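## Task

Unscrew tube 2's cap and lay it flat, opening facing down, in cap nest 2. Press CYCLE once, since aspiration runs a single time, and keep the cap in the nest until the green lamp lights. Then screw the cap back onto tube 2 until it will not turn further. Check the caps on tubes 1, 3 and 4, which must stay on, and tighten any loose one until it stops. Every result must hold without the robot's help. Finally open the gripper, move away (contact with READY or its housing is fine), and press READY until it goes down. Do not press READY unless every step above was done correctly.

## Robot and tools

ROBOT. There is one arm, a five-joint xArm5 with a two-finger gripper. Its joints, in column order, are waist, shoulder, elbow, wrist pitch and wrist roll. The waist turns the arm about a vertical axis through the base, and its angle grows counterclockwise seen from above. Shoulder, elbow and wrist pitch bend the arm in one plane through that axis. Wrist roll spins the gripper about the direction the fingers point. So the hand can tilt toward or away from the base, but it can never lean sideways out of that plane.

FRAME. Positions are in the scene frame. Its origin is on the table top directly under the arm base, +z points up, and +y is to the left when you look along +x. The base may sit slightly tilted. The printed hand position can be off, more so at long reach.

STATIONS. Tubes 1 to 4 stand in the decapping station, numbered left to right as seen from the base. Cap nests 1 to 4 on the cap tray follow the same order. The tray has an amber lamp that is lit while aspiration runs and a green lamp that lights when it has finished. CYCLE (blue) and READY (green) are keys in a shared housing, and each must be pushed until it switches. Loose objects are sometimes nudged briefly by outside pushes.

execute_actions. The argument actions is a list holding zero or one item. An empty list sends nothing and just reports the state. A motion item is {"rows": [...], "steps": n}. rows has 1 to 15 rows, and each row has 6 numbers: five absolute joint target angles in radians (waist, shoulder, elbow, wrist pitch, wrist roll), then the gripper opening from -1 (closed) to +1 (fully open). Each row lasts one control step of 1/30 s. steps can be 1 to 15 and defaults to 15, and the last row is repeated if there are fewer rows than steps. A wait item is {"steps": n} with n up to 300. It counts from the previous result, and time spent replying is included. The optional pictures flag turns the camera images on or off. A refused call moves nothing.

JOINT RANGES (rad): waist -6.283 to 6.283, shoulder -2.059 to 2.094, elbow -3.927 to 0.192, wrist pitch -1.693 to 3.142, wrist roll -6.283 to 6.283. A target more than 0.010 beyond a range end, and further out than the last reported angle, is refused. Real ends may differ by up to 0.010. A target past a real end is cut off at that end and reported as "joint sent to its limit", possibly about an earlier action. If that line is missing, it does not prove the joint has more room.

MOTION LIMITS. Joint targets move at most 3.14 rad/s, need 0.16 s to reach full speed, and all joints arrive together. Each step keeps a joint's target within 0.623 rad of its measured angle. If the targets would put the hand more than 70 mm from where it is now, all of them are pulled back proportionally. Far moves therefore take several calls or waits. Between calls the arm keeps moving toward the last row sent. It stops doing so once it is nearly still or blocked, or once a step is HELD. After that, only a new action makes it move on or press harder.

GRIPPER. The fingers point along the gripper's +z axis and close along its y axis. end_effector_position is the point between the pads when closed, about 2 cm short of the fingertips. The tips reach about 10 mm further out as the fingers close. The full opening is a pad gap of 0.084 m. To hold something, keep commanding an opening well below grip_measured, since a lower command squeezes harder, up to about 24 N per pad for objects up to about 6 cm wide. A fast close can press much harder. Sending back the value of grip_measured still grips lightly.

RESULT LINES. The state line gives end_effector_position (m), end_effector_quat_wxyz, and linear and angular velocities (m/s, rad/s). Joint positions and Joint velocities list the five joints (rad, rad/s), then the pad gap (m, m/s). grip_measured is the measured opening on the same -1 to 1 scale you command. "joint command not followed" means the clearance check altered or blocked targets; mounting blocks and posts count as part of the arm. HELD marks steps on which your row was not fully sent. MOTOR HOT appears from 65 °C. An OVER-TEMPERATURE FAULT means the brakes are on until the motors cool. Holding loads heats the motors, even while you think.

TORQUE FAULT. Load limits in N m are waist 45, shoulder 45, elbow 27, wrist pitch 18, wrist roll 18, and a held object's weight counts. If contact reaches a limit, the arm stops, backs that joint off a little, pauses 10 s, and drops the rest of the call.

zoom_image. Arguments are camera (cam_head_left, cam_head_right, cam_high, cam_low or cam_wrist) and region [x0, y0, x1, y1] in pixels of that camera's latest 896x504 image. The origin is at the top-left, and the region can be at most 504x504. It returns a finer view and moves nothing. The calibration gives K, distortion and T_world_to_cam per camera. Fixed cameras may be off by roughly 2 degrees and 9 mm. The wrist camera pose follows the reported joints.

read_manual. The optional section accepts only "licences" and returns the URDF licence texts.

finished_scene. Pass the current scene number. It cannot be undone, and the result says whether the task succeeded.

AVOID. Do not knock or drop anything off the table, drop caps, slam into things, or push very hard. Avoid torque and heat faults. Release everything before finishing, and never press READY unless every step is truly complete.

Each tool is called after "Request:" as a command line: name --argument value for each argument, lists and objects as JSON in quotes; but a table of rows of numbers goes row by row, as --pt "numbers of a row", without its own name.

## Session

Request:
execute_actions --actions '[]'

Scene clock: 0.00 s of 10000.00 s.
end_effector_position=(+0.0170, +0.2944, +0.2487) grip_measured=+1.00 end_effector_quat_wxyz=(+0.510, +0.837, -0.182, +0.082) end_effector_velocity=(+0.000, +0.000, -0.000) end_effector_angular_velocity=(+0.000, +0.001, -0.001)
Joint positions: [ 1.567  0.345 -1.364  2.098  1.96   0.084]
Joint velocities: [-0.002  0.001  0.    -0.001 -0.001 -0.   ]
Motor temperatures (°C, as the motors report them): [31 30 33 32 31]
camera_calibration (this result's frames):
cam_wrist: T_world_to_cam=[[-0.409447, -0.418224, 0.810828, -0.0398264], [-0.911627, 0.222531, -0.345566, 0.105324], [-0.0359104, -0.880663, -0.472379, 0.506828], [0, 0, 0, 1]] pos_world=[0.0979098, 0.406251, 0.308104]

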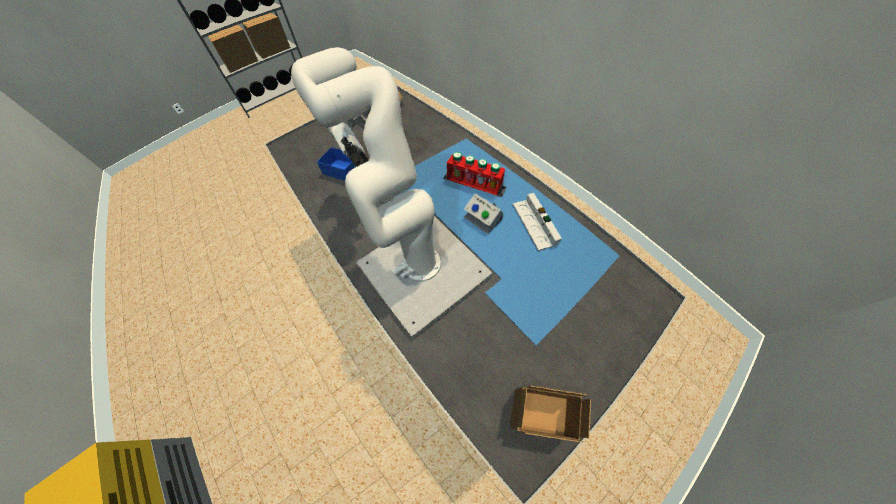

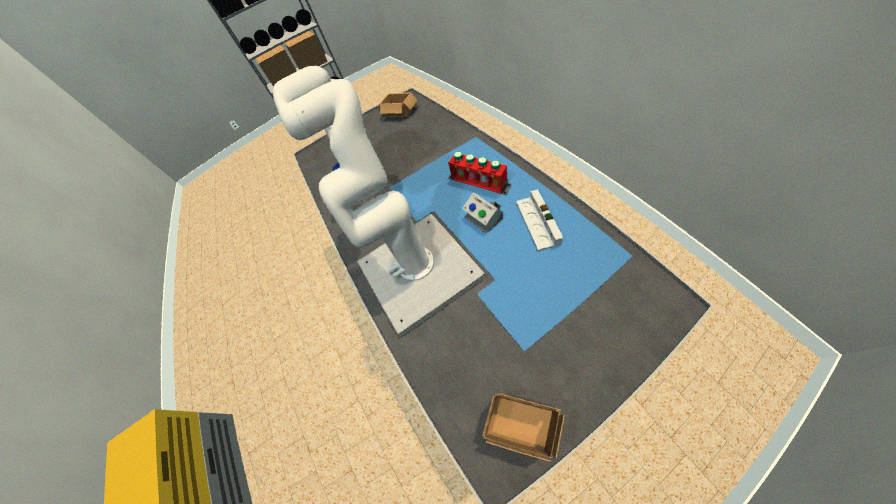

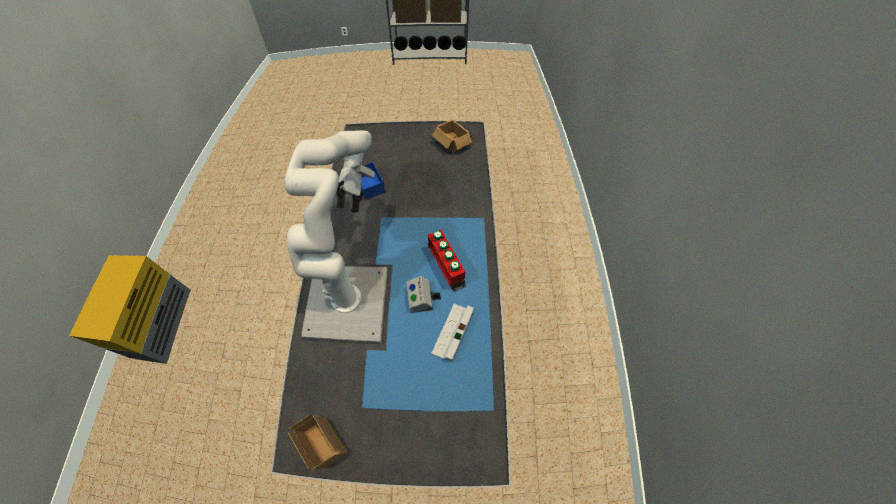

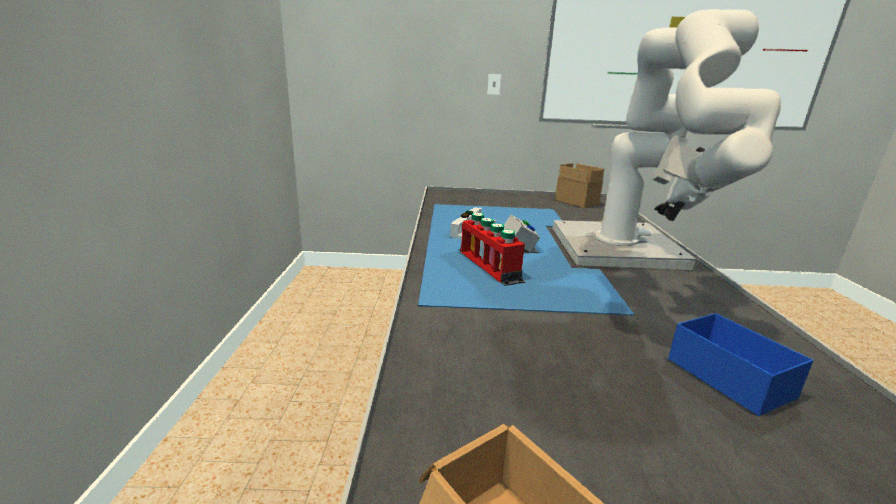

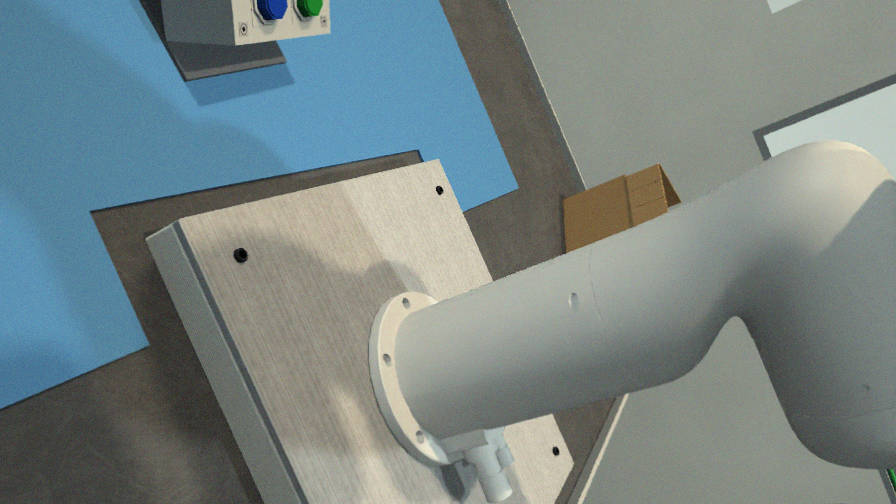

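Request:
execute_actions --actions '[{"rows":[[0.38,-0.15,-0.8,0.937,4.6,0.3]],"steps":15}]' --pictures false

Request:
execute_actions --actions '[{"steps":50}]'

Scene clock: 8.30 s of 10000.00 s.
end_effector_position=(+0.1451, +0.2687, +0.2070) grip_measured=+0.29 end_effector_quat_wxyz=(+0.333, +0.744, -0.577, +0.053) end_effector_velocity=(+0.328, -0.051, -0.088) end_effector_angular_velocity=(+0.525, -1.035, -1.842)
Joint positions: [ 1.124  0.069 -1.05   1.655  2.402  0.056]
Joint velocities: [-1.036 -0.42   0.48  -1.028  1.03  -0.   ]
Motor temperatures (°C, as the motors report them): [31 30 34 32 31]
Steps of this call (steps 1 to 234: nothing new was sent; steps 235 to 249: all 15 steps of this action). Readings (joint positions):
235: [1.567 0.345 -1.364 2.098 1.960]
236: [1.564 0.343 -1.361 2.093 1.964]
238: [1.528 0.312 -1.324 2.051 2.006]
242: [1.372 0.197 -1.197 1.903 2.155]
249: the state above

Scene clock: 9.97 s of 10000.00 s.
end_effector_position=(+0.3925, +0.1377, +0.1968) grip_measured=+0.29 end_effector_quat_wxyz=(-0.000, +0.532, +0.847, -0.002) end_effector_velocity=(-0.000, +0.000, +0.000) end_effector_angular_velocity=(+0.000, -0.000, -0.004)
Joint positions: [ 0.38  -0.15  -0.8    0.937  4.6    0.056]
Joint velocities: [ 0.001 -0.    -0.     0.     0.005 -0.   ]
Motor temperatures (°C, as the motors report them): [31 30 34 32 31]
Steps of this call (steps 1 to 50: the robot went on to your last target). Readings (joint positions):
1: [1.090 0.055 -1.035 1.621 2.436]
2: [1.056 0.043 -1.020 1.587 2.470]
4: [0.989 0.021 -0.995 1.521 2.537]
8: [0.861 -0.016 -0.953 1.396 2.669]
50: the state above
camera_calibration (this result's frames):
cam_wrist: T_world_to_cam=[[0.910209, 0.413897, -0.0144695, -0.379621], [0.413838, -0.910324, -0.0069717, 0.0337382], [-0.0160575, 0.000357678, -0.999871, 0.33251], [0, 0, 0, 1]] pos_world=[0.336911, 0.187717, 0.327209]

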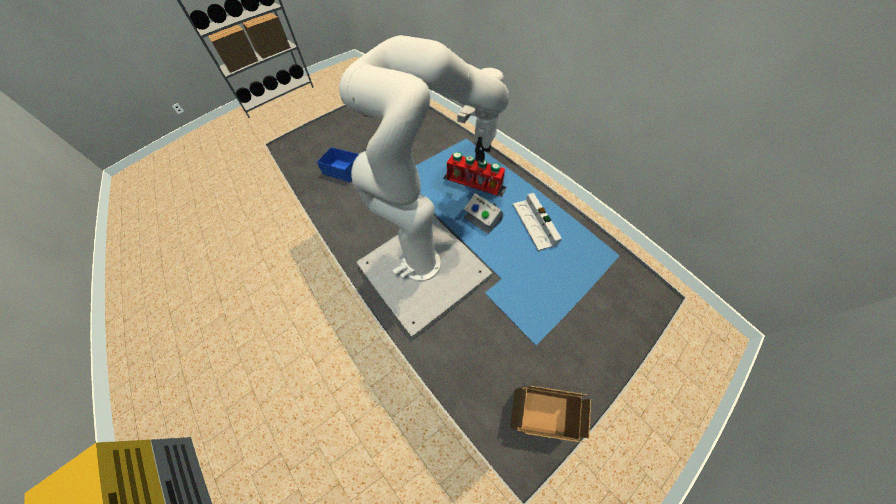

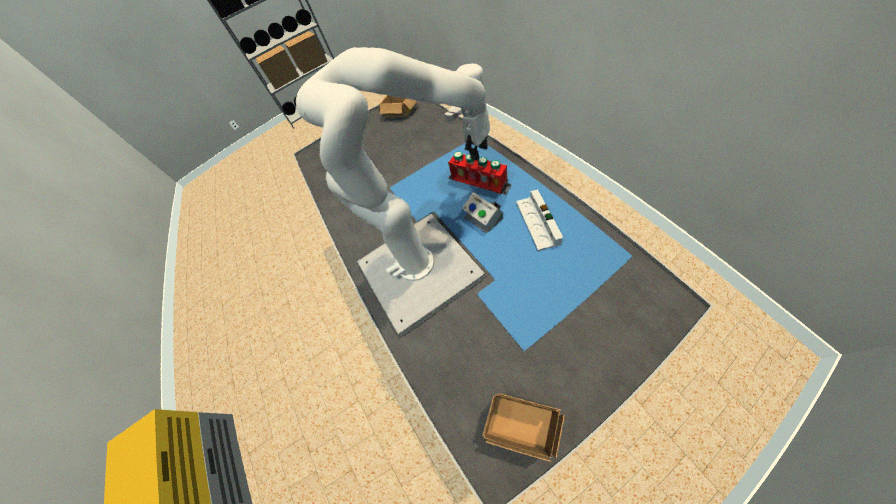

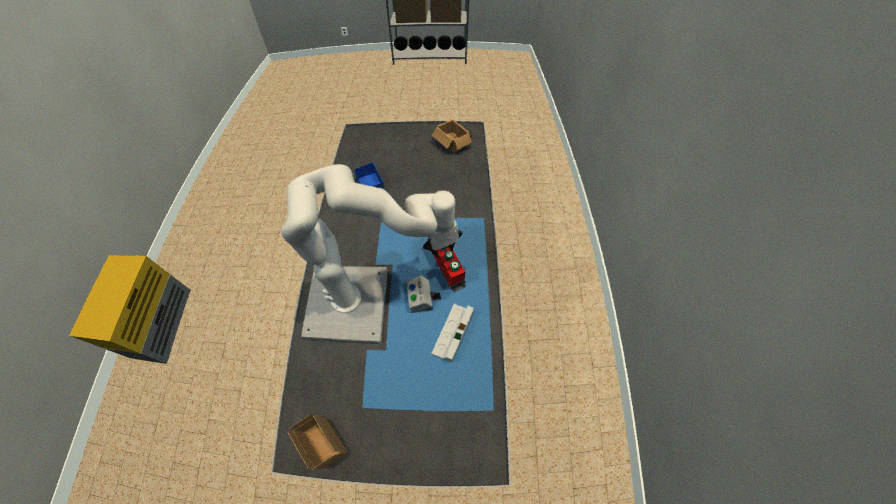

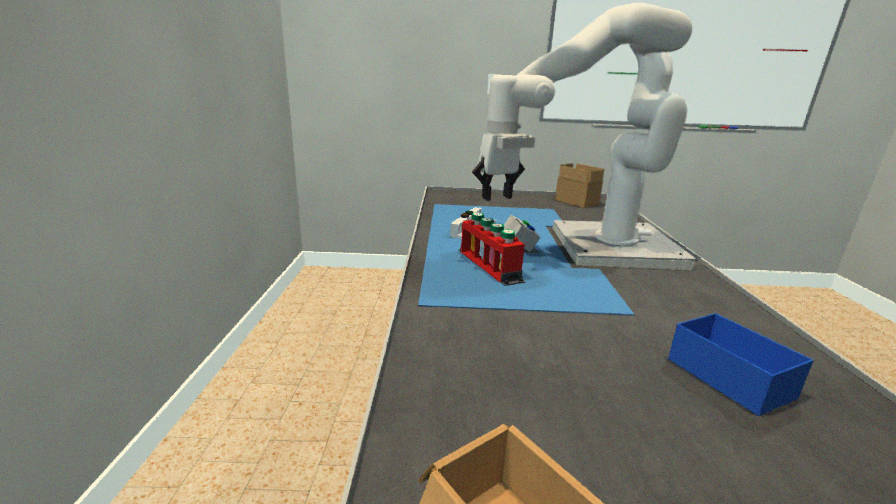

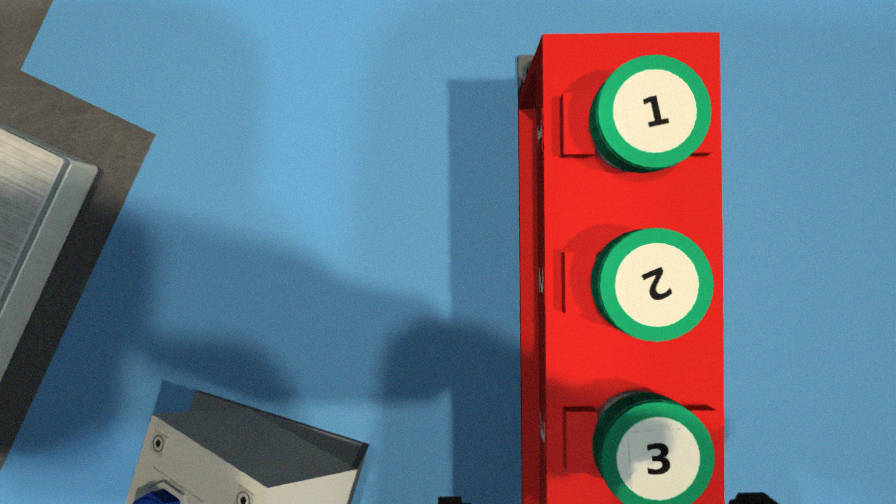

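Request:
execute_actions --actions '[{"rows":[[0.506,-0.03,-0.83,0.853,4.73,0.3]],"steps":15}]' --pictures false

Request:
execute_actions --actions '[{"rows":[[0.506,0.025,-0.817,0.785,4.73,0.3]],"steps":15}]'

Scene clock: 17.50 s of 10000.00 s.
end_effector_position=(+0.3896, +0.1935, +0.1648) grip_measured=+0.29 end_effector_quat_wxyz=(-0.002, +0.534, +0.846, -0.003) end_effector_velocity=(-0.001, +0.005, -0.003) end_effector_angular_velocity=(-0.000, +0.001, -0.003)
Joint positions: [ 0.504 -0.032 -0.83   0.854  4.729  0.056]
Joint velocities: [ 0.012  0.01  -0.001 -0.008  0.014 -0.   ]
Motor temperatures (°C, as the motors report them): [31 30 35 32 31]
Steps of this call (steps 1 to 15: the robot went on to your last target; steps 16 to 211: nothing new was sent; steps 212 to 226: all 15 steps of this action). Readings (joint positions):
212: [0.380 -0.150 -0.800 0.937 4.600]
213: [0.382 -0.148 -0.801 0.935 4.604]
215: [0.414 -0.117 -0.811 0.911 4.640]
219: [0.490 -0.045 -0.823 0.866 4.710]
226: the state above

Scene clock: 18.00 s of 10000.00 s.
end_effector_position=(+0.3924, +0.1957, +0.1409) grip_measured=+0.29 end_effector_quat_wxyz=(-0.002, +0.534, +0.846, -0.003) end_effector_velocity=(-0.000, -0.000, -0.003) end_effector_angular_velocity=(-0.001, +0.002, +0.000)
Joint positions: [ 0.506  0.024 -0.817  0.785  4.73   0.056]
Joint velocities: [-0.     0.005  0.002 -0.004 -0.    -0.   ]
Motor temperatures (°C, as the motors report them): [31 30 35 32 31]
Steps of this call (steps 1 to 15: all 15 steps of this action). Readings (joint positions):
1: [0.505 -0.031 -0.830 0.853 4.729]
2: [0.505 -0.029 -0.830 0.850 4.729]
4: [0.505 -0.011 -0.827 0.825 4.730]
8: [0.506 0.020 -0.817 0.794 4.730]
15: the state above
camera_calibration (this result's frames):
cam_wrist: T_world_to_cam=[[0.91202, 0.409676, -0.0196401, -0.403536], [0.40959, -0.912231, -0.00837785, 0.0883793], [-0.0213485, -0.00040363, -0.999772, 0.278861], [0, 0, 0, 1]] pos_world=[0.337787, 0.246054, 0.271612]

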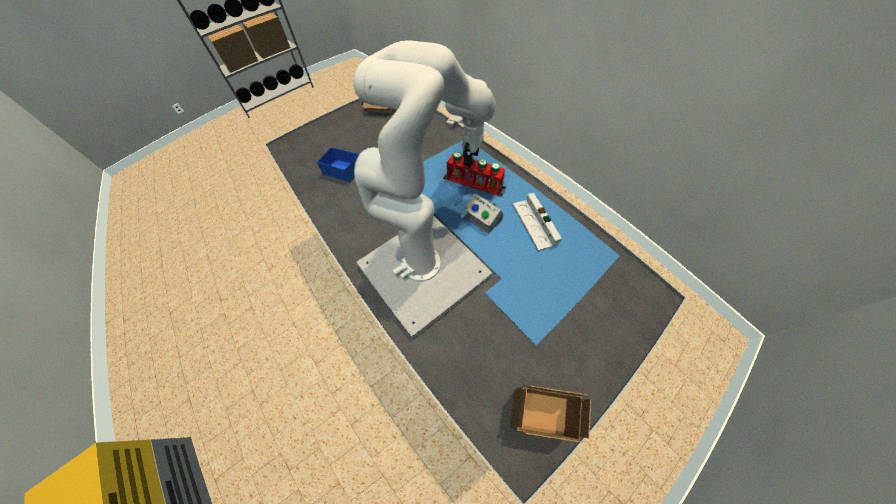

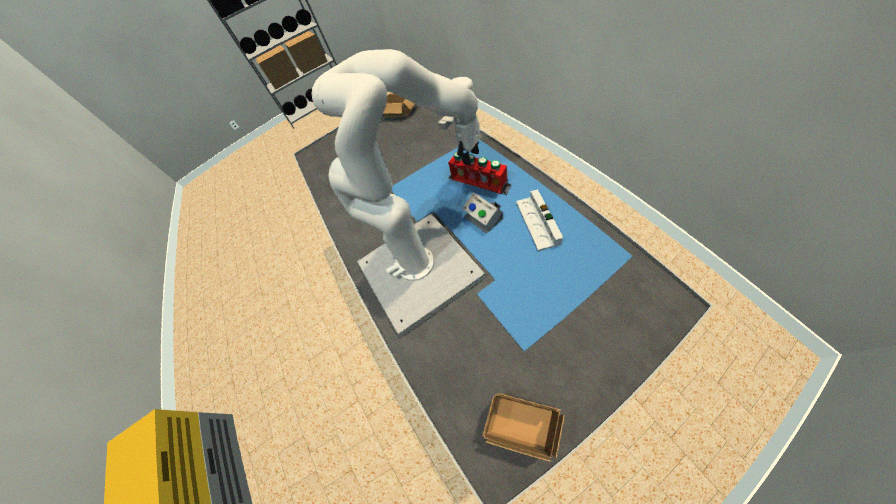

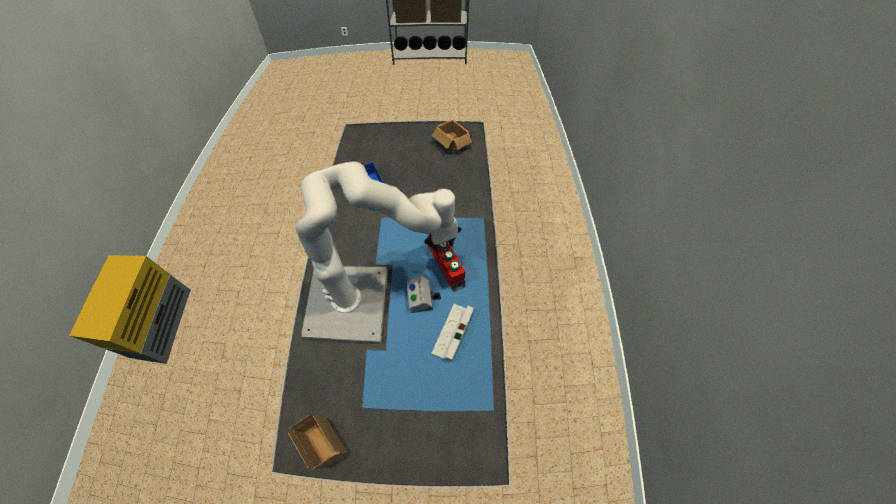

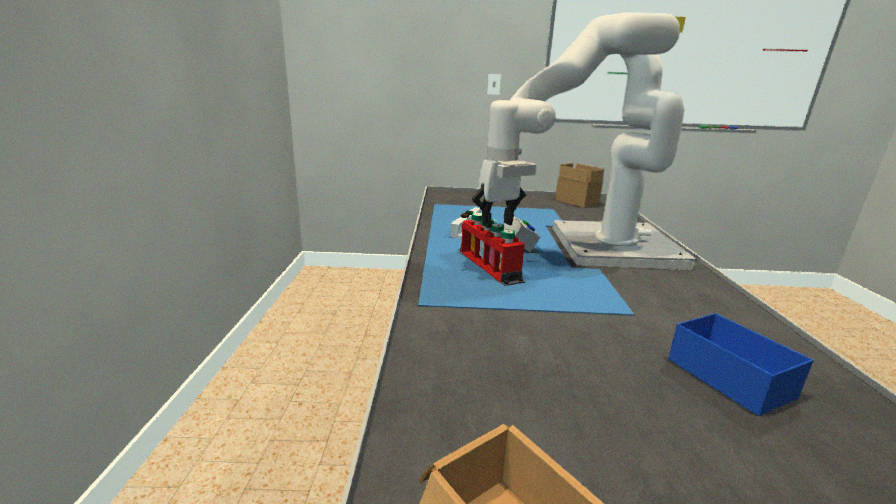

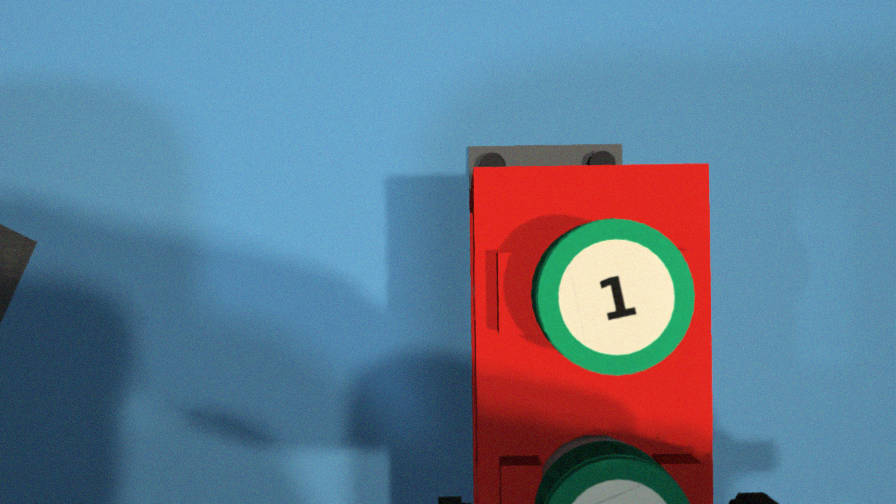

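Request:
execute_actions --actions '[{"rows":[[0.513,0.056,-0.816,0.752,4.73,0.3]],"steps":15}]'

Scene clock: 24.87 s of 10000.00 s.
end_effector_position=(+0.3934, +0.1996, +0.1292) grip_measured=+0.29 end_effector_quat_wxyz=(-0.002, +0.531, +0.848, -0.003) end_effector_velocity=(-0.000, +0.000, -0.001) end_effector_angular_velocity=(-0.000, +0.000, -0.000)
Joint positions: [ 0.513  0.056 -0.816  0.752  4.73   0.056]
Joint velocities: [ 0.001  0.001  0.002 -0.003  0.001 -0.   ]
Motor temperatures (°C, as the motors report them): [31 30 35 32 31]
Steps of this call (steps 1 to 15: the robot went on to your last target; steps 16 to 191: nothing new was sent; steps 192 to 206: all 15 steps of this action). Readings (joint positions):
192: [0.506 0.025 -0.817 0.785 4.730]
193: [0.506 0.027 -0.817 0.782 4.730]
195: [0.509 0.038 -0.817 0.769 4.730]
199: [0.512 0.053 -0.815 0.756 4.730]
206: the state above
camera_calibration (this result's frames):
cam_wrist: T_world_to_cam=[[0.909151, 0.416029, -0.0190921, -0.406446], [0.415942, -0.909351, -0.00851053, 0.0883984], [-0.0209021, -0.000203868, -0.999782, 0.266971], [0, 0, 0, 1]] pos_world=[0.338332, 0.249533, 0.259905]

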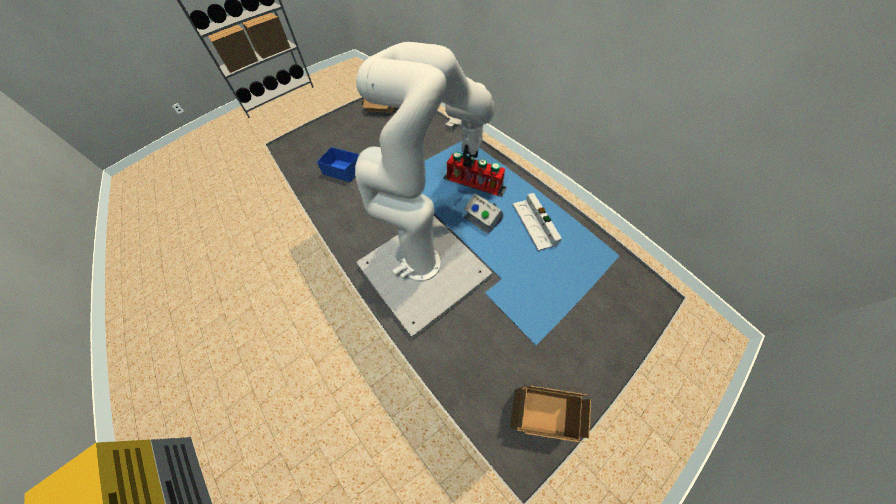

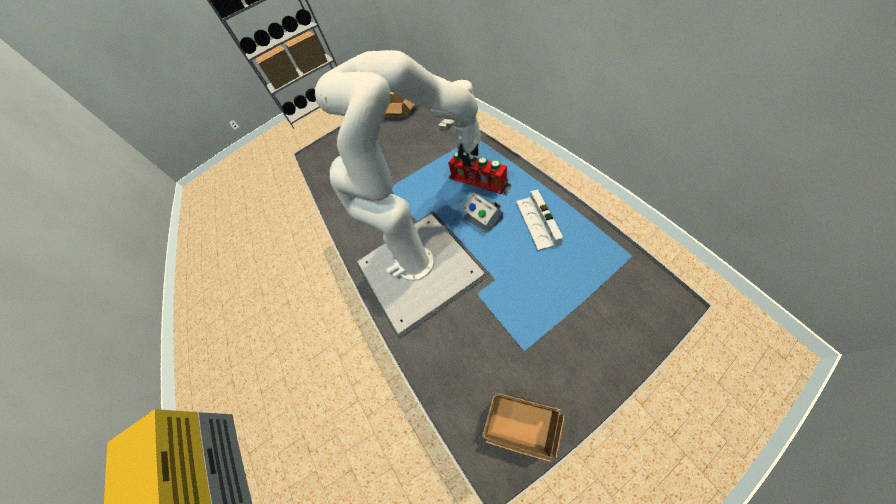

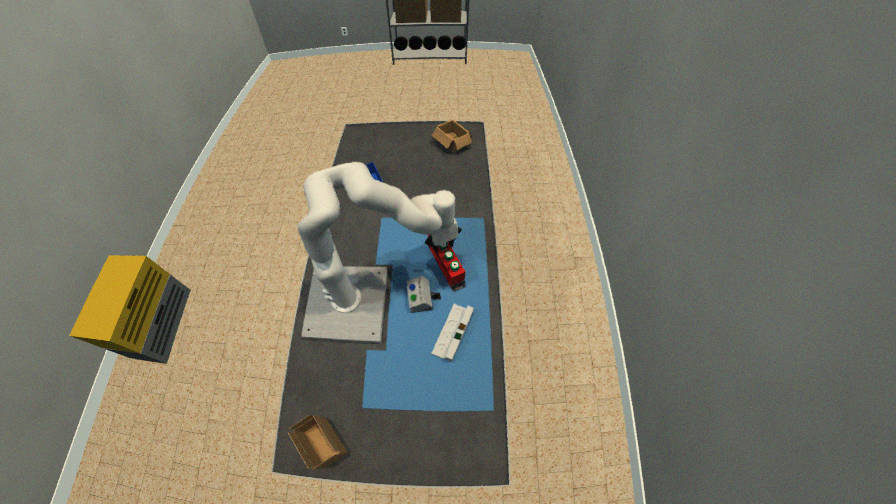

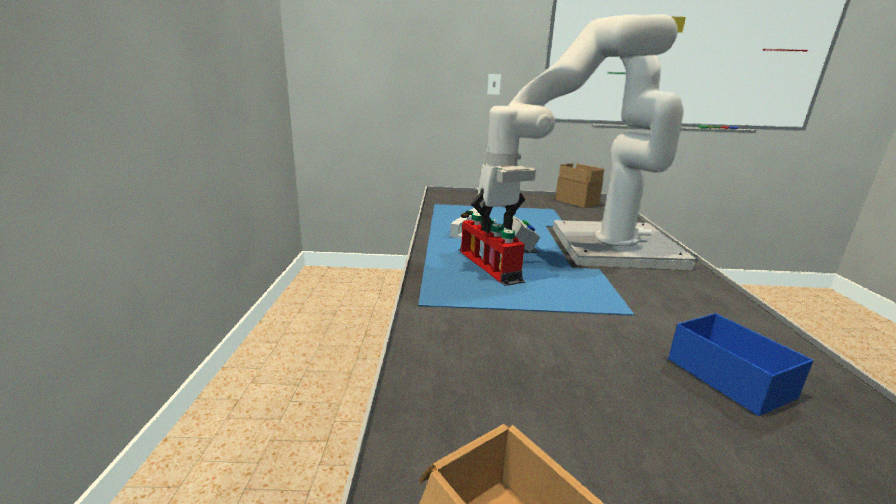

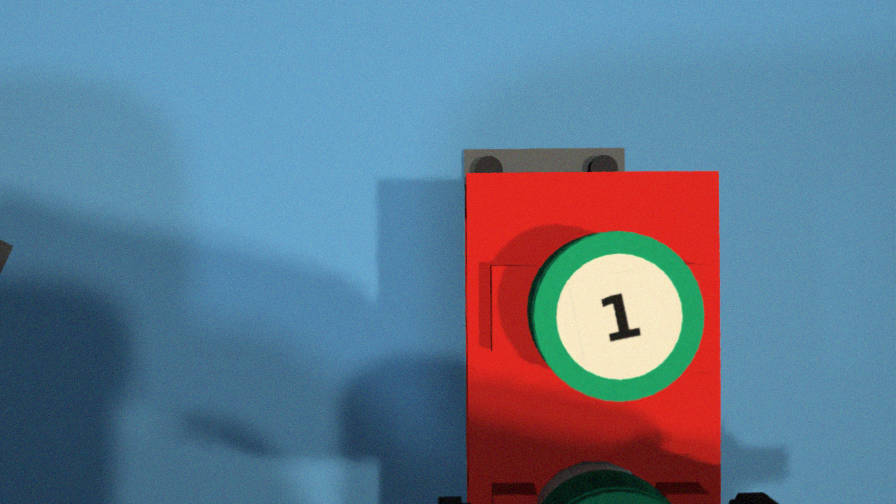

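Request:
execute_actions --actions '[{"rows":[[0.513,0.059,-0.823,0.757,4.73,0.3],[0.513,0.059,-0.823,0.757,4.73,0.3],[0.513,0.059,-0.823,0.757,4.73,0.3],[0.513,0.059,-0.823,0.757,4.73,0.3],[0.513,0.059,-0.823,0.757,4.73,0.3],[0.513,0.059,-0.823,0.757,4.73,-0.8]],"steps":15}]' --pictures false

Request:
execute_actions --actions '[{"rows":[[0.513,0.059,-0.823,0.757,4.73,-0.8],[0.513,0.059,-0.823,0.757,4.73,-0.8],[0.513,0.059,-0.823,0.757,4.73,-0.8],[0.513,0.059,-0.823,0.757,1.0,-0.8]],"steps":15}]' --pictures false

Request:
execute_actions --actions '[{"steps":28}]' --pictures false

Scene clock: 30.80 s of 10000.00 s.
end_effector_position=(+0.3946, +0.2002, +0.1299) grip_measured=-0.25 end_effector_quat_wxyz=(-0.002, +0.531, +0.848, -0.004) end_effector_velocity=(-0.001, -0.001, -0.001) end_effector_angular_velocity=(-0.002, +0.003, +0.000)
Joint positions: [ 0.513  0.059 -0.823  0.757  4.73   0.033]
Joint velocities: [-0.     0.002  0.     0.002 -0.    -0.   ]
Motor temperatures (°C, as the motors report them): [31 30 35 32 31]
Steps of this call (steps 1 to 15: the robot went on to your last target; steps 16 to 163: nothing new was sent; steps 164 to 178: all 15 steps of this action). Readings (joint positions):
164: [0.513 0.056 -0.816 0.752 4.730]
165: [0.513 0.056 -0.817 0.753 4.730]
167: [0.513 0.058 -0.819 0.754 4.730]
171: [0.513 0.059 -0.822 0.756 4.730]
178: the state above

Scene clock: 31.30 s of 10000.00 s.
end_effector_position=(+0.3956, +0.2014, +0.1304) grip_measured=-0.25 end_effector_quat_wxyz=(-0.002, +0.215, +0.977, -0.001) end_effector_velocity=(+0.001, +0.007, +0.004) end_effector_angular_velocity=(+0.017, -0.005, +2.645)
Joint positions: [ 0.514  0.06  -0.825  0.754  4.046  0.033]
Joint velocities: [ 0.012 -0.004 -0.007 -0.001 -2.632 -0.   ]
Motor temperatures (°C, as the motors report them): [31 30 35 32 31]
Steps of this call (steps 1 to 15: all 15 steps of this action). Readings (joint positions):
1: [0.513 0.059 -0.823 0.757 4.730]
2: [0.513 0.059 -0.823 0.757 4.730]
4: [0.513 0.059 -0.823 0.757 4.730]
8: [0.513 0.059 -0.823 0.756 4.637]
15: the state above

Scene clock: 32.23 s of 10000.00 s.
end_effector_position=(+0.3950, +0.1988, +0.1291) grip_measured=-0.25 end_effector_quat_wxyz=(+0.004, +0.845, -0.534, -0.003) end_effector_velocity=(+0.005, +0.004, +0.002) end_effector_angular_velocity=(+0.030, -0.003, +2.616)
Joint positions: [ 0.51   0.06  -0.822  0.756  1.593  0.033]
Joint velocities: [ 0.003  0.005 -0.008 -0.012 -2.613 -0.   ]
Motor temperatures (°C, as the motors report them): [31 30 35 32 31]
Steps of this call (steps 1 to 28: the robot went on to your last target). Readings (joint positions):
1: [0.515 0.060 -0.825 0.754 3.958]
2: [0.515 0.060 -0.825 0.754 3.870]
4: [0.516 0.059 -0.825 0.754 3.695]
8: [0.517 0.058 -0.825 0.755 3.345]
28: the state above

Request:
execute_actions --actions '[{"rows":[[0.513,0.056,-0.824,0.761,0.5,-0.8],[0.513,0.055,-0.824,0.762,0.0,-0.8],[0.513,0.054,-0.824,0.763,-0.5,-0.8],[0.513,0.052,-0.825,0.766,-1.55,-0.8]],"steps":15}]' --pictures false

Request:
execute_actions --actions '[{"rows":[[0.513,0.052,-0.825,0.766,-1.55,-0.8]],"steps":15}]' --pictures false

Request:
execute_actions --actions '[{"rows":[[0.513,0.045,-0.827,0.775,-4.7,-0.8]],"steps":15}]' --pictures false

Request:
execute_actions --actions '[{"steps":30}]'

Scene clock: 37.00 s of 10000.00 s.
end_effector_position=(+0.3925, +0.2015, +0.1320) grip_measured=-0.25 end_effector_quat_wxyz=(+0.001, +0.978, +0.209, -0.005) end_effector_velocity=(-0.011, -0.008, +0.001) end_effector_angular_velocity=(+0.009, +0.047, +2.608)
Joint positions: [ 0.518  0.052 -0.823  0.766  0.053  0.033]
Joint velocities: [-0.004 -0.02   0.01   0.048 -2.613 -0.001]
Motor temperatures (°C, as the motors report them): [31 30 35 32 31]
Steps of this call (steps 1 to 30: the robot went on to your last target; steps 31 to 128: nothing new was sent; steps 129 to 143: all 15 steps of this action). Readings (joint positions):
129: [0.513 0.059 -0.823 0.756 1.000]
130: [0.513 0.059 -0.823 0.756 0.996]
132: [0.513 0.059 -0.823 0.755 0.953]
136: [0.515 0.058 -0.824 0.756 0.676]
143: the state above

Scene clock: 37.50 s of 10000.00 s.
end_effector_position=(+0.3939, +0.1986, +0.1319) grip_measured=-0.25 end_effector_quat_wxyz=(-0.002, +0.652, +0.758, -0.006) end_effector_velocity=(+0.008, +0.002, +0.004) end_effector_angular_velocity=(+0.036, -0.008, +2.367)
Joint positions: [ 0.51   0.053 -0.823  0.767 -1.254  0.033]
Joint velocities: [-0.004  0.002 -0.01  -0.015 -2.372  0.   ]
Motor temperatures (°C, as the motors report them): [31 30 35 32 31]
Steps of this call (steps 1 to 15: all 15 steps of this action). Readings (joint positions):
1: [0.517 0.052 -0.822 0.767 -0.034]
2: [0.517 0.052 -0.822 0.768 -0.122]
4: [0.516 0.051 -0.822 0.769 -0.297]
8: [0.513 0.052 -0.821 0.770 -0.647]
15: the state above

Scene clock: 38.00 s of 10000.00 s.
end_effector_position=(+0.3958, +0.2013, +0.1376) grip_measured=-0.25 end_effector_quat_wxyz=(-0.001, +0.079, +0.997, -0.001) end_effector_velocity=(-0.000, +0.008, +0.003) end_effector_angular_velocity=(+0.011, -0.006, +2.628)
Joint positions: [ 0.514  0.045 -0.83   0.772 -2.514  0.033]
Joint velocities: [ 0.016 -0.003 -0.005 -0.003 -2.612  0.   ]
Motor temperatures (°C, as the motors report them): [31 30 35 32 31]
Steps of this call (steps 1 to 15: all 15 steps of this action). Readings (joint positions):
1: [0.510 0.053 -0.824 0.766 -1.329]
2: [0.510 0.053 -0.824 0.766 -1.399]
4: [0.510 0.052 -0.825 0.767 -1.553]
8: [0.511 0.048 -0.827 0.771 -1.900]
15: the state above

Scene clock: 39.00 s of 10000.00 s.
end_effector_position=(+0.3945, +0.1992, +0.1359) grip_measured=-0.25 end_effector_quat_wxyz=(+0.004, +0.845, -0.534, -0.002) end_effector_velocity=(+0.000, +0.001, +0.002) end_effector_angular_velocity=(+0.003, -0.002, +0.142)
Joint positions: [ 0.511  0.045 -0.827  0.775 -4.688  0.033]
Joint velocities: [ 0.002 -0.002 -0.002  0.001 -0.14  -0.   ]
Motor temperatures (°C, as the motors report them): [31 30 35 32 31]
Steps of this call (steps 1 to 30: the robot went on to your last target). Readings (joint positions):
1: [0.514 0.044 -0.830 0.772 -2.601]
2: [0.515 0.044 -0.830 0.772 -2.689]
4: [0.516 0.044 -0.830 0.773 -2.864]
8: [0.517 0.045 -0.826 0.776 -3.214]
30: the state above
camera_calibration (this result's frames):
cam_wrist: T_world_to_cam=[[-0.912918, -0.408135, -0.00240534, 0.473538], [-0.408102, 0.912895, -0.0086742, 0.0497852], [0.00573607, -0.00693721, -0.999959, 0.264552], [0, 0, 0, 1]] pos_world=[0.451101, 0.149654, 0.266112]

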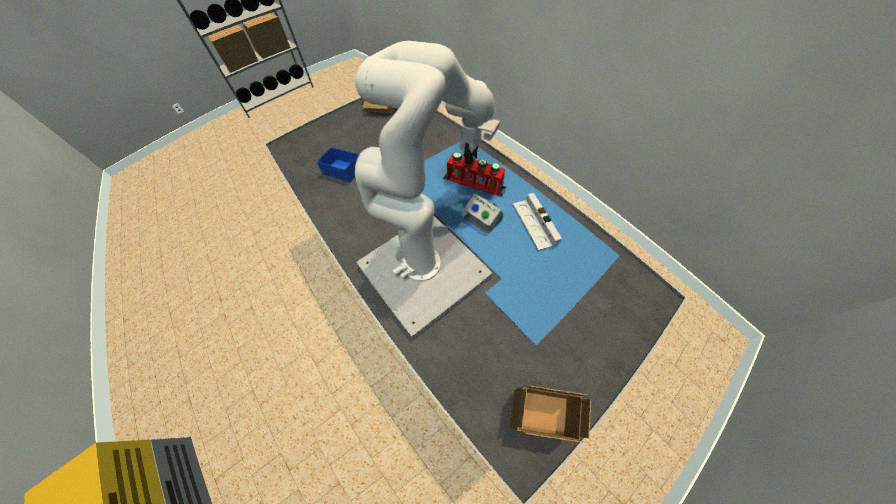

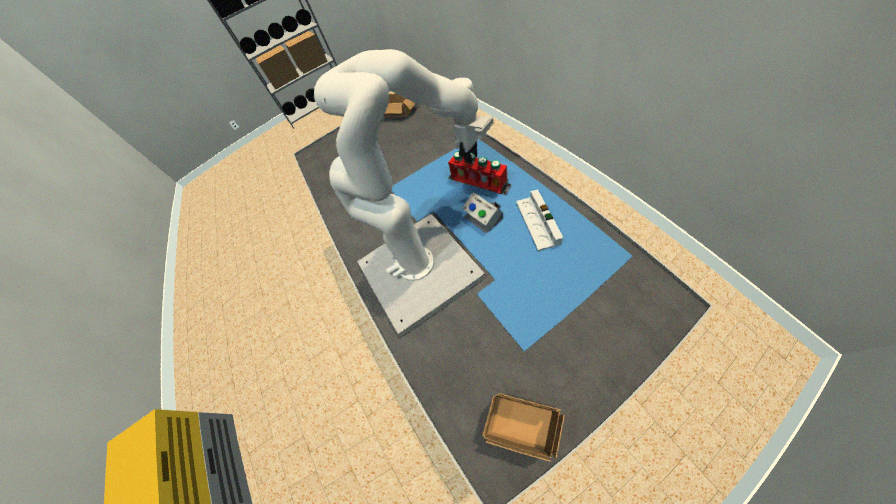

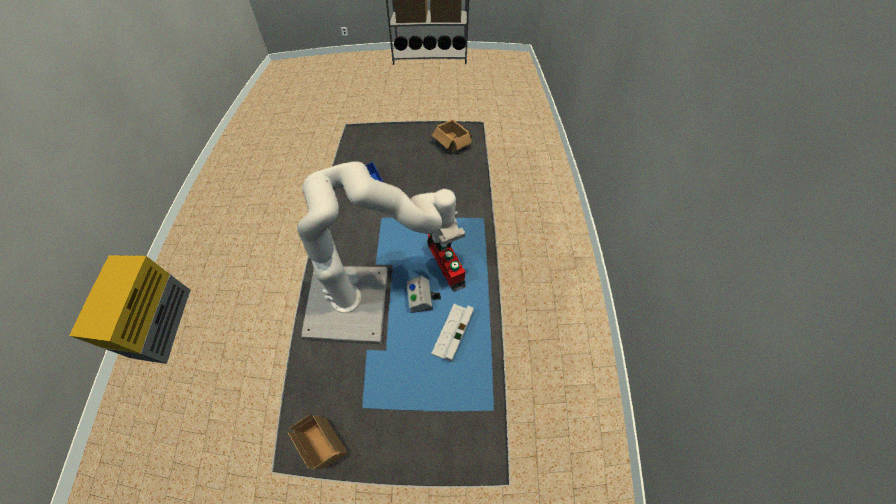

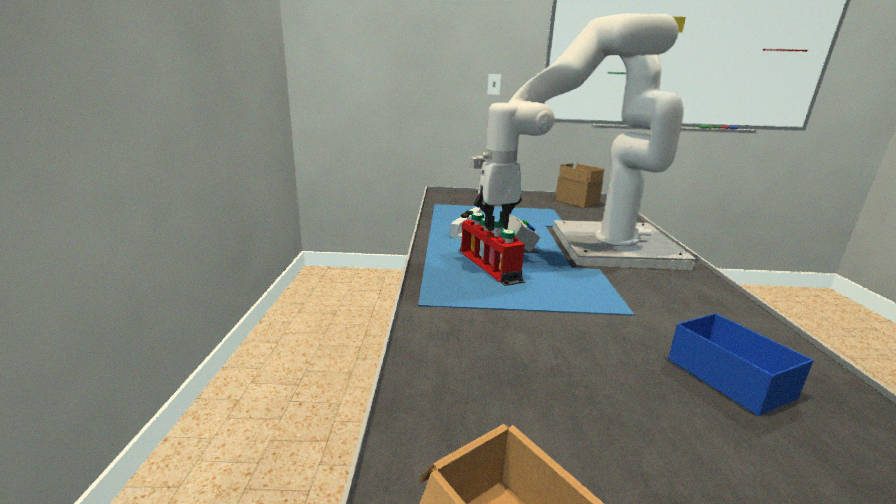

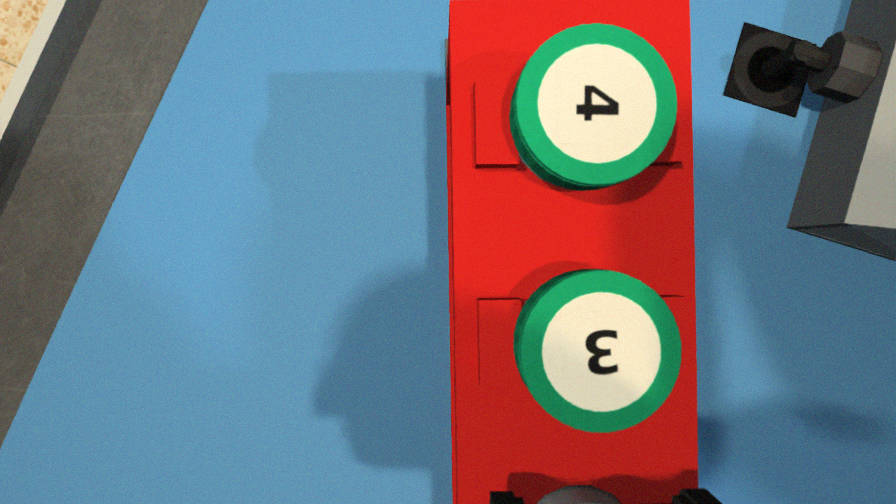

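Request:
execute_actions --actions '[{"rows":[[0.513,0.04,-0.828,0.781,-5.5,-0.8],[0.513,0.038,-0.829,0.784,-6.2,-0.8]],"steps":15}]' --pictures false

Request:
execute_actions --actions '[{"rows":[[0.513,0.038,-0.829,0.784,-6.2,-0.8],[0.513,0.038,-0.829,0.784,-6.2,-0.8],[0.513,0.038,-0.829,0.784,-6.2,-0.8],[0.513,0.038,-0.829,0.784,-6.2,-0.8],[0.513,0.038,-0.829,0.784,-6.2,-0.8],[0.513,0.038,-0.829,0.784,-6.2,-0.8],[0.513,0.03,-0.832,0.795,-6.2,-0.8],[0.513,0.022,-0.834,0.805,-6.2,-0.8],[0.513,0.015,-0.836,0.814,-6.2,-0.8]],"steps":15}]'

Scene clock: 44.53 s of 10000.00 s.
end_effector_position=(+0.3942, +0.2008, +0.1399) grip_measured=-0.25 end_effector_quat_wxyz=(+0.002, +0.997, -0.082, -0.003) end_effector_velocity=(-0.003, +0.004, +0.001) end_effector_angular_velocity=(+0.015, +0.010, +2.621)
Joint positions: [ 0.515  0.037 -0.83   0.783 -5.647  0.033]
Joint velocities: [ 0.011 -0.002 -0.001  0.006 -2.61   0.   ]
Motor temperatures (°C, as the motors report them): [31 31 35 32 31]
Steps of this call (steps 1 to 30: the robot went on to your last target; steps 31 to 151: nothing new was sent; steps 152 to 166: all 15 steps of this action). Readings (joint positions):
152: [0.513 0.045 -0.827 0.775 -4.700]
153: [0.513 0.045 -0.827 0.775 -4.704]
155: [0.513 0.045 -0.827 0.775 -4.747]
159: [0.513 0.042 -0.829 0.778 -5.024]
166: the state above

Scene clock: 45.03 s of 10000.00 s.
end_effector_position=(+0.3923, +0.1980, +0.1473) grip_measured=-0.25 end_effector_quat_wxyz=(+0.002, +0.982, +0.190, -0.007) end_effector_velocity=(+0.006, +0.001, +0.020) end_effector_angular_velocity=(+0.010, -0.018, +0.030)
Joint positions: [ 0.511  0.018 -0.833  0.813 -6.197  0.033]
Joint velocities: [-0.003 -0.035 -0.021  0.035 -0.033 -0.   ]
Motor temperatures (°C, as the motors report them): [31 31 35 32 31]
Steps of this call (steps 1 to 15: all 15 steps of this action). Readings (joint positions):
1: [0.515 0.037 -0.830 0.783 -5.735]
2: [0.515 0.037 -0.830 0.783 -5.821]
4: [0.515 0.037 -0.830 0.783 -5.979]
8: [0.515 0.037 -0.830 0.785 -6.154]
15: the state above
camera_calibration (this result's frames):
cam_wrist: T_world_to_cam=[[0.35083, -0.936382, -0.0103703, 0.0811061], [-0.936402, -0.350893, 0.00497821, 0.505492], [-0.00830037, 0.00796425, -0.999934, 0.278507], [0, 0, 0, 1]] pos_world=[0.447201, 0.251102, 0.276813]

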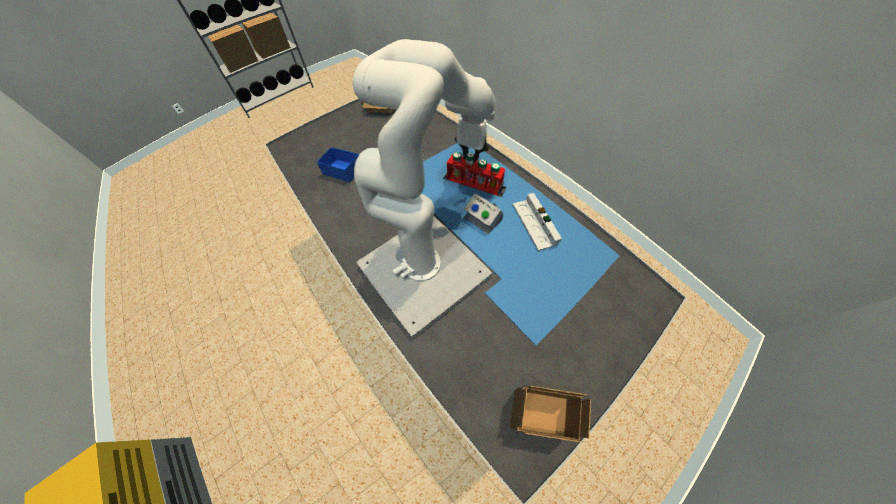

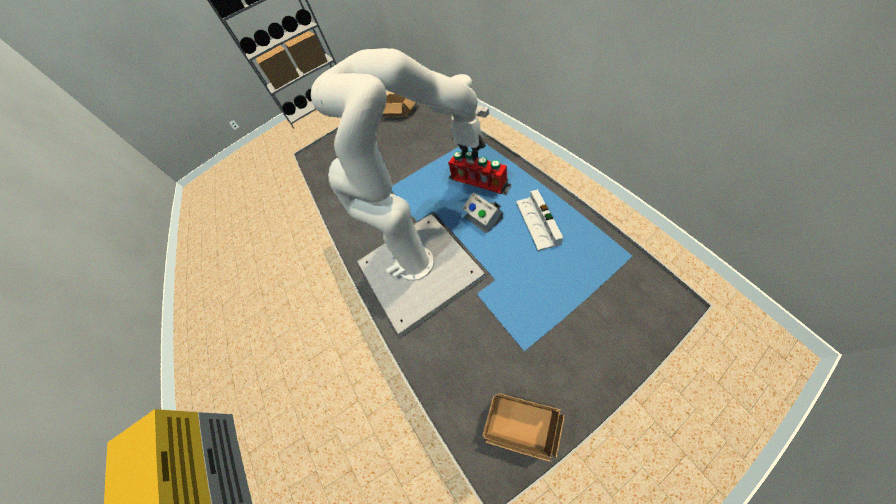

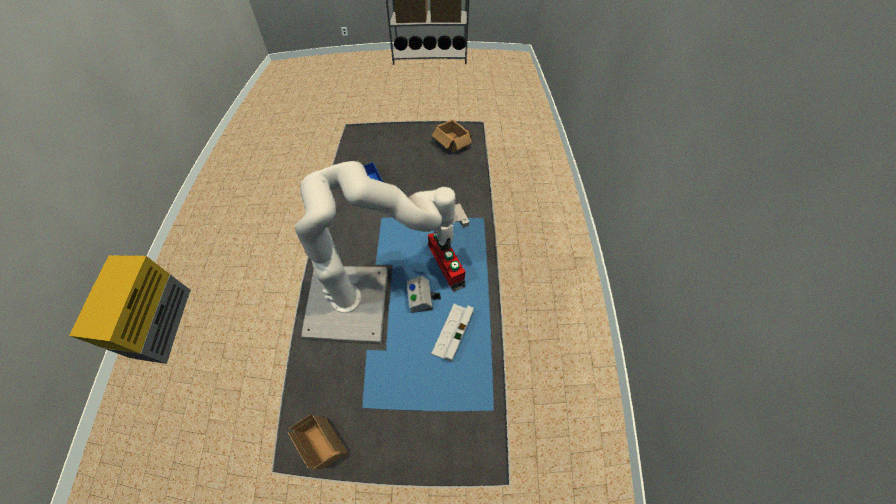

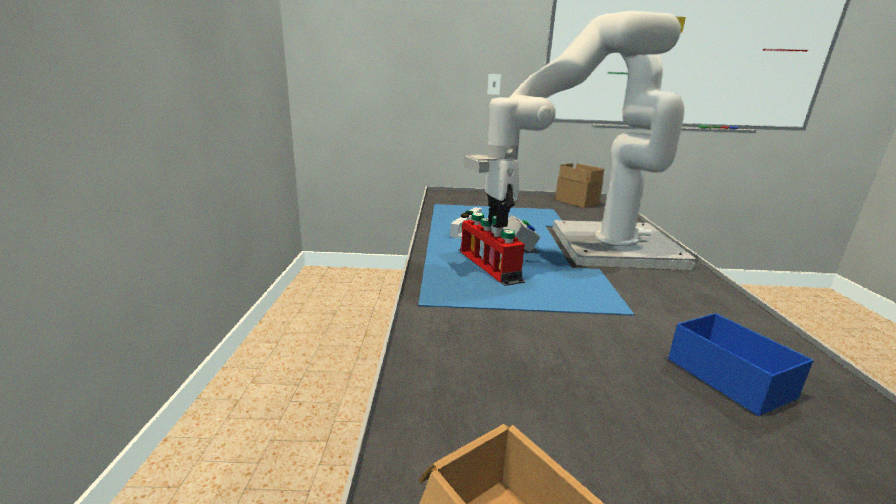

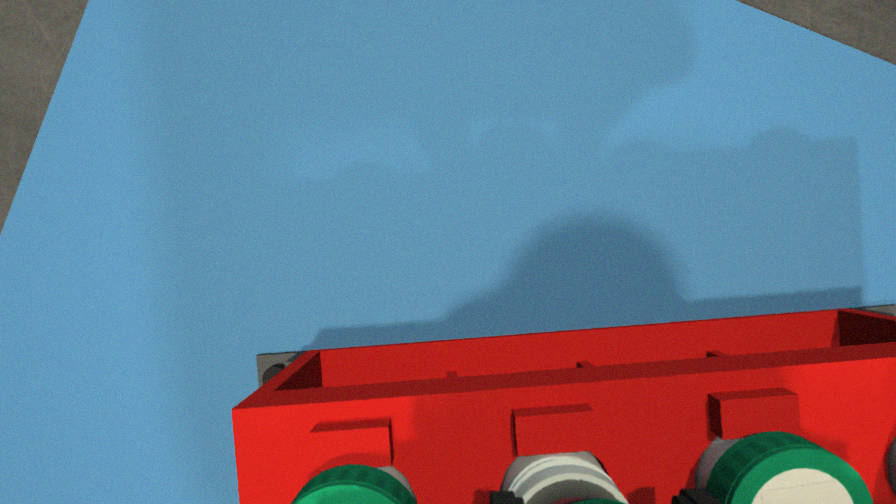

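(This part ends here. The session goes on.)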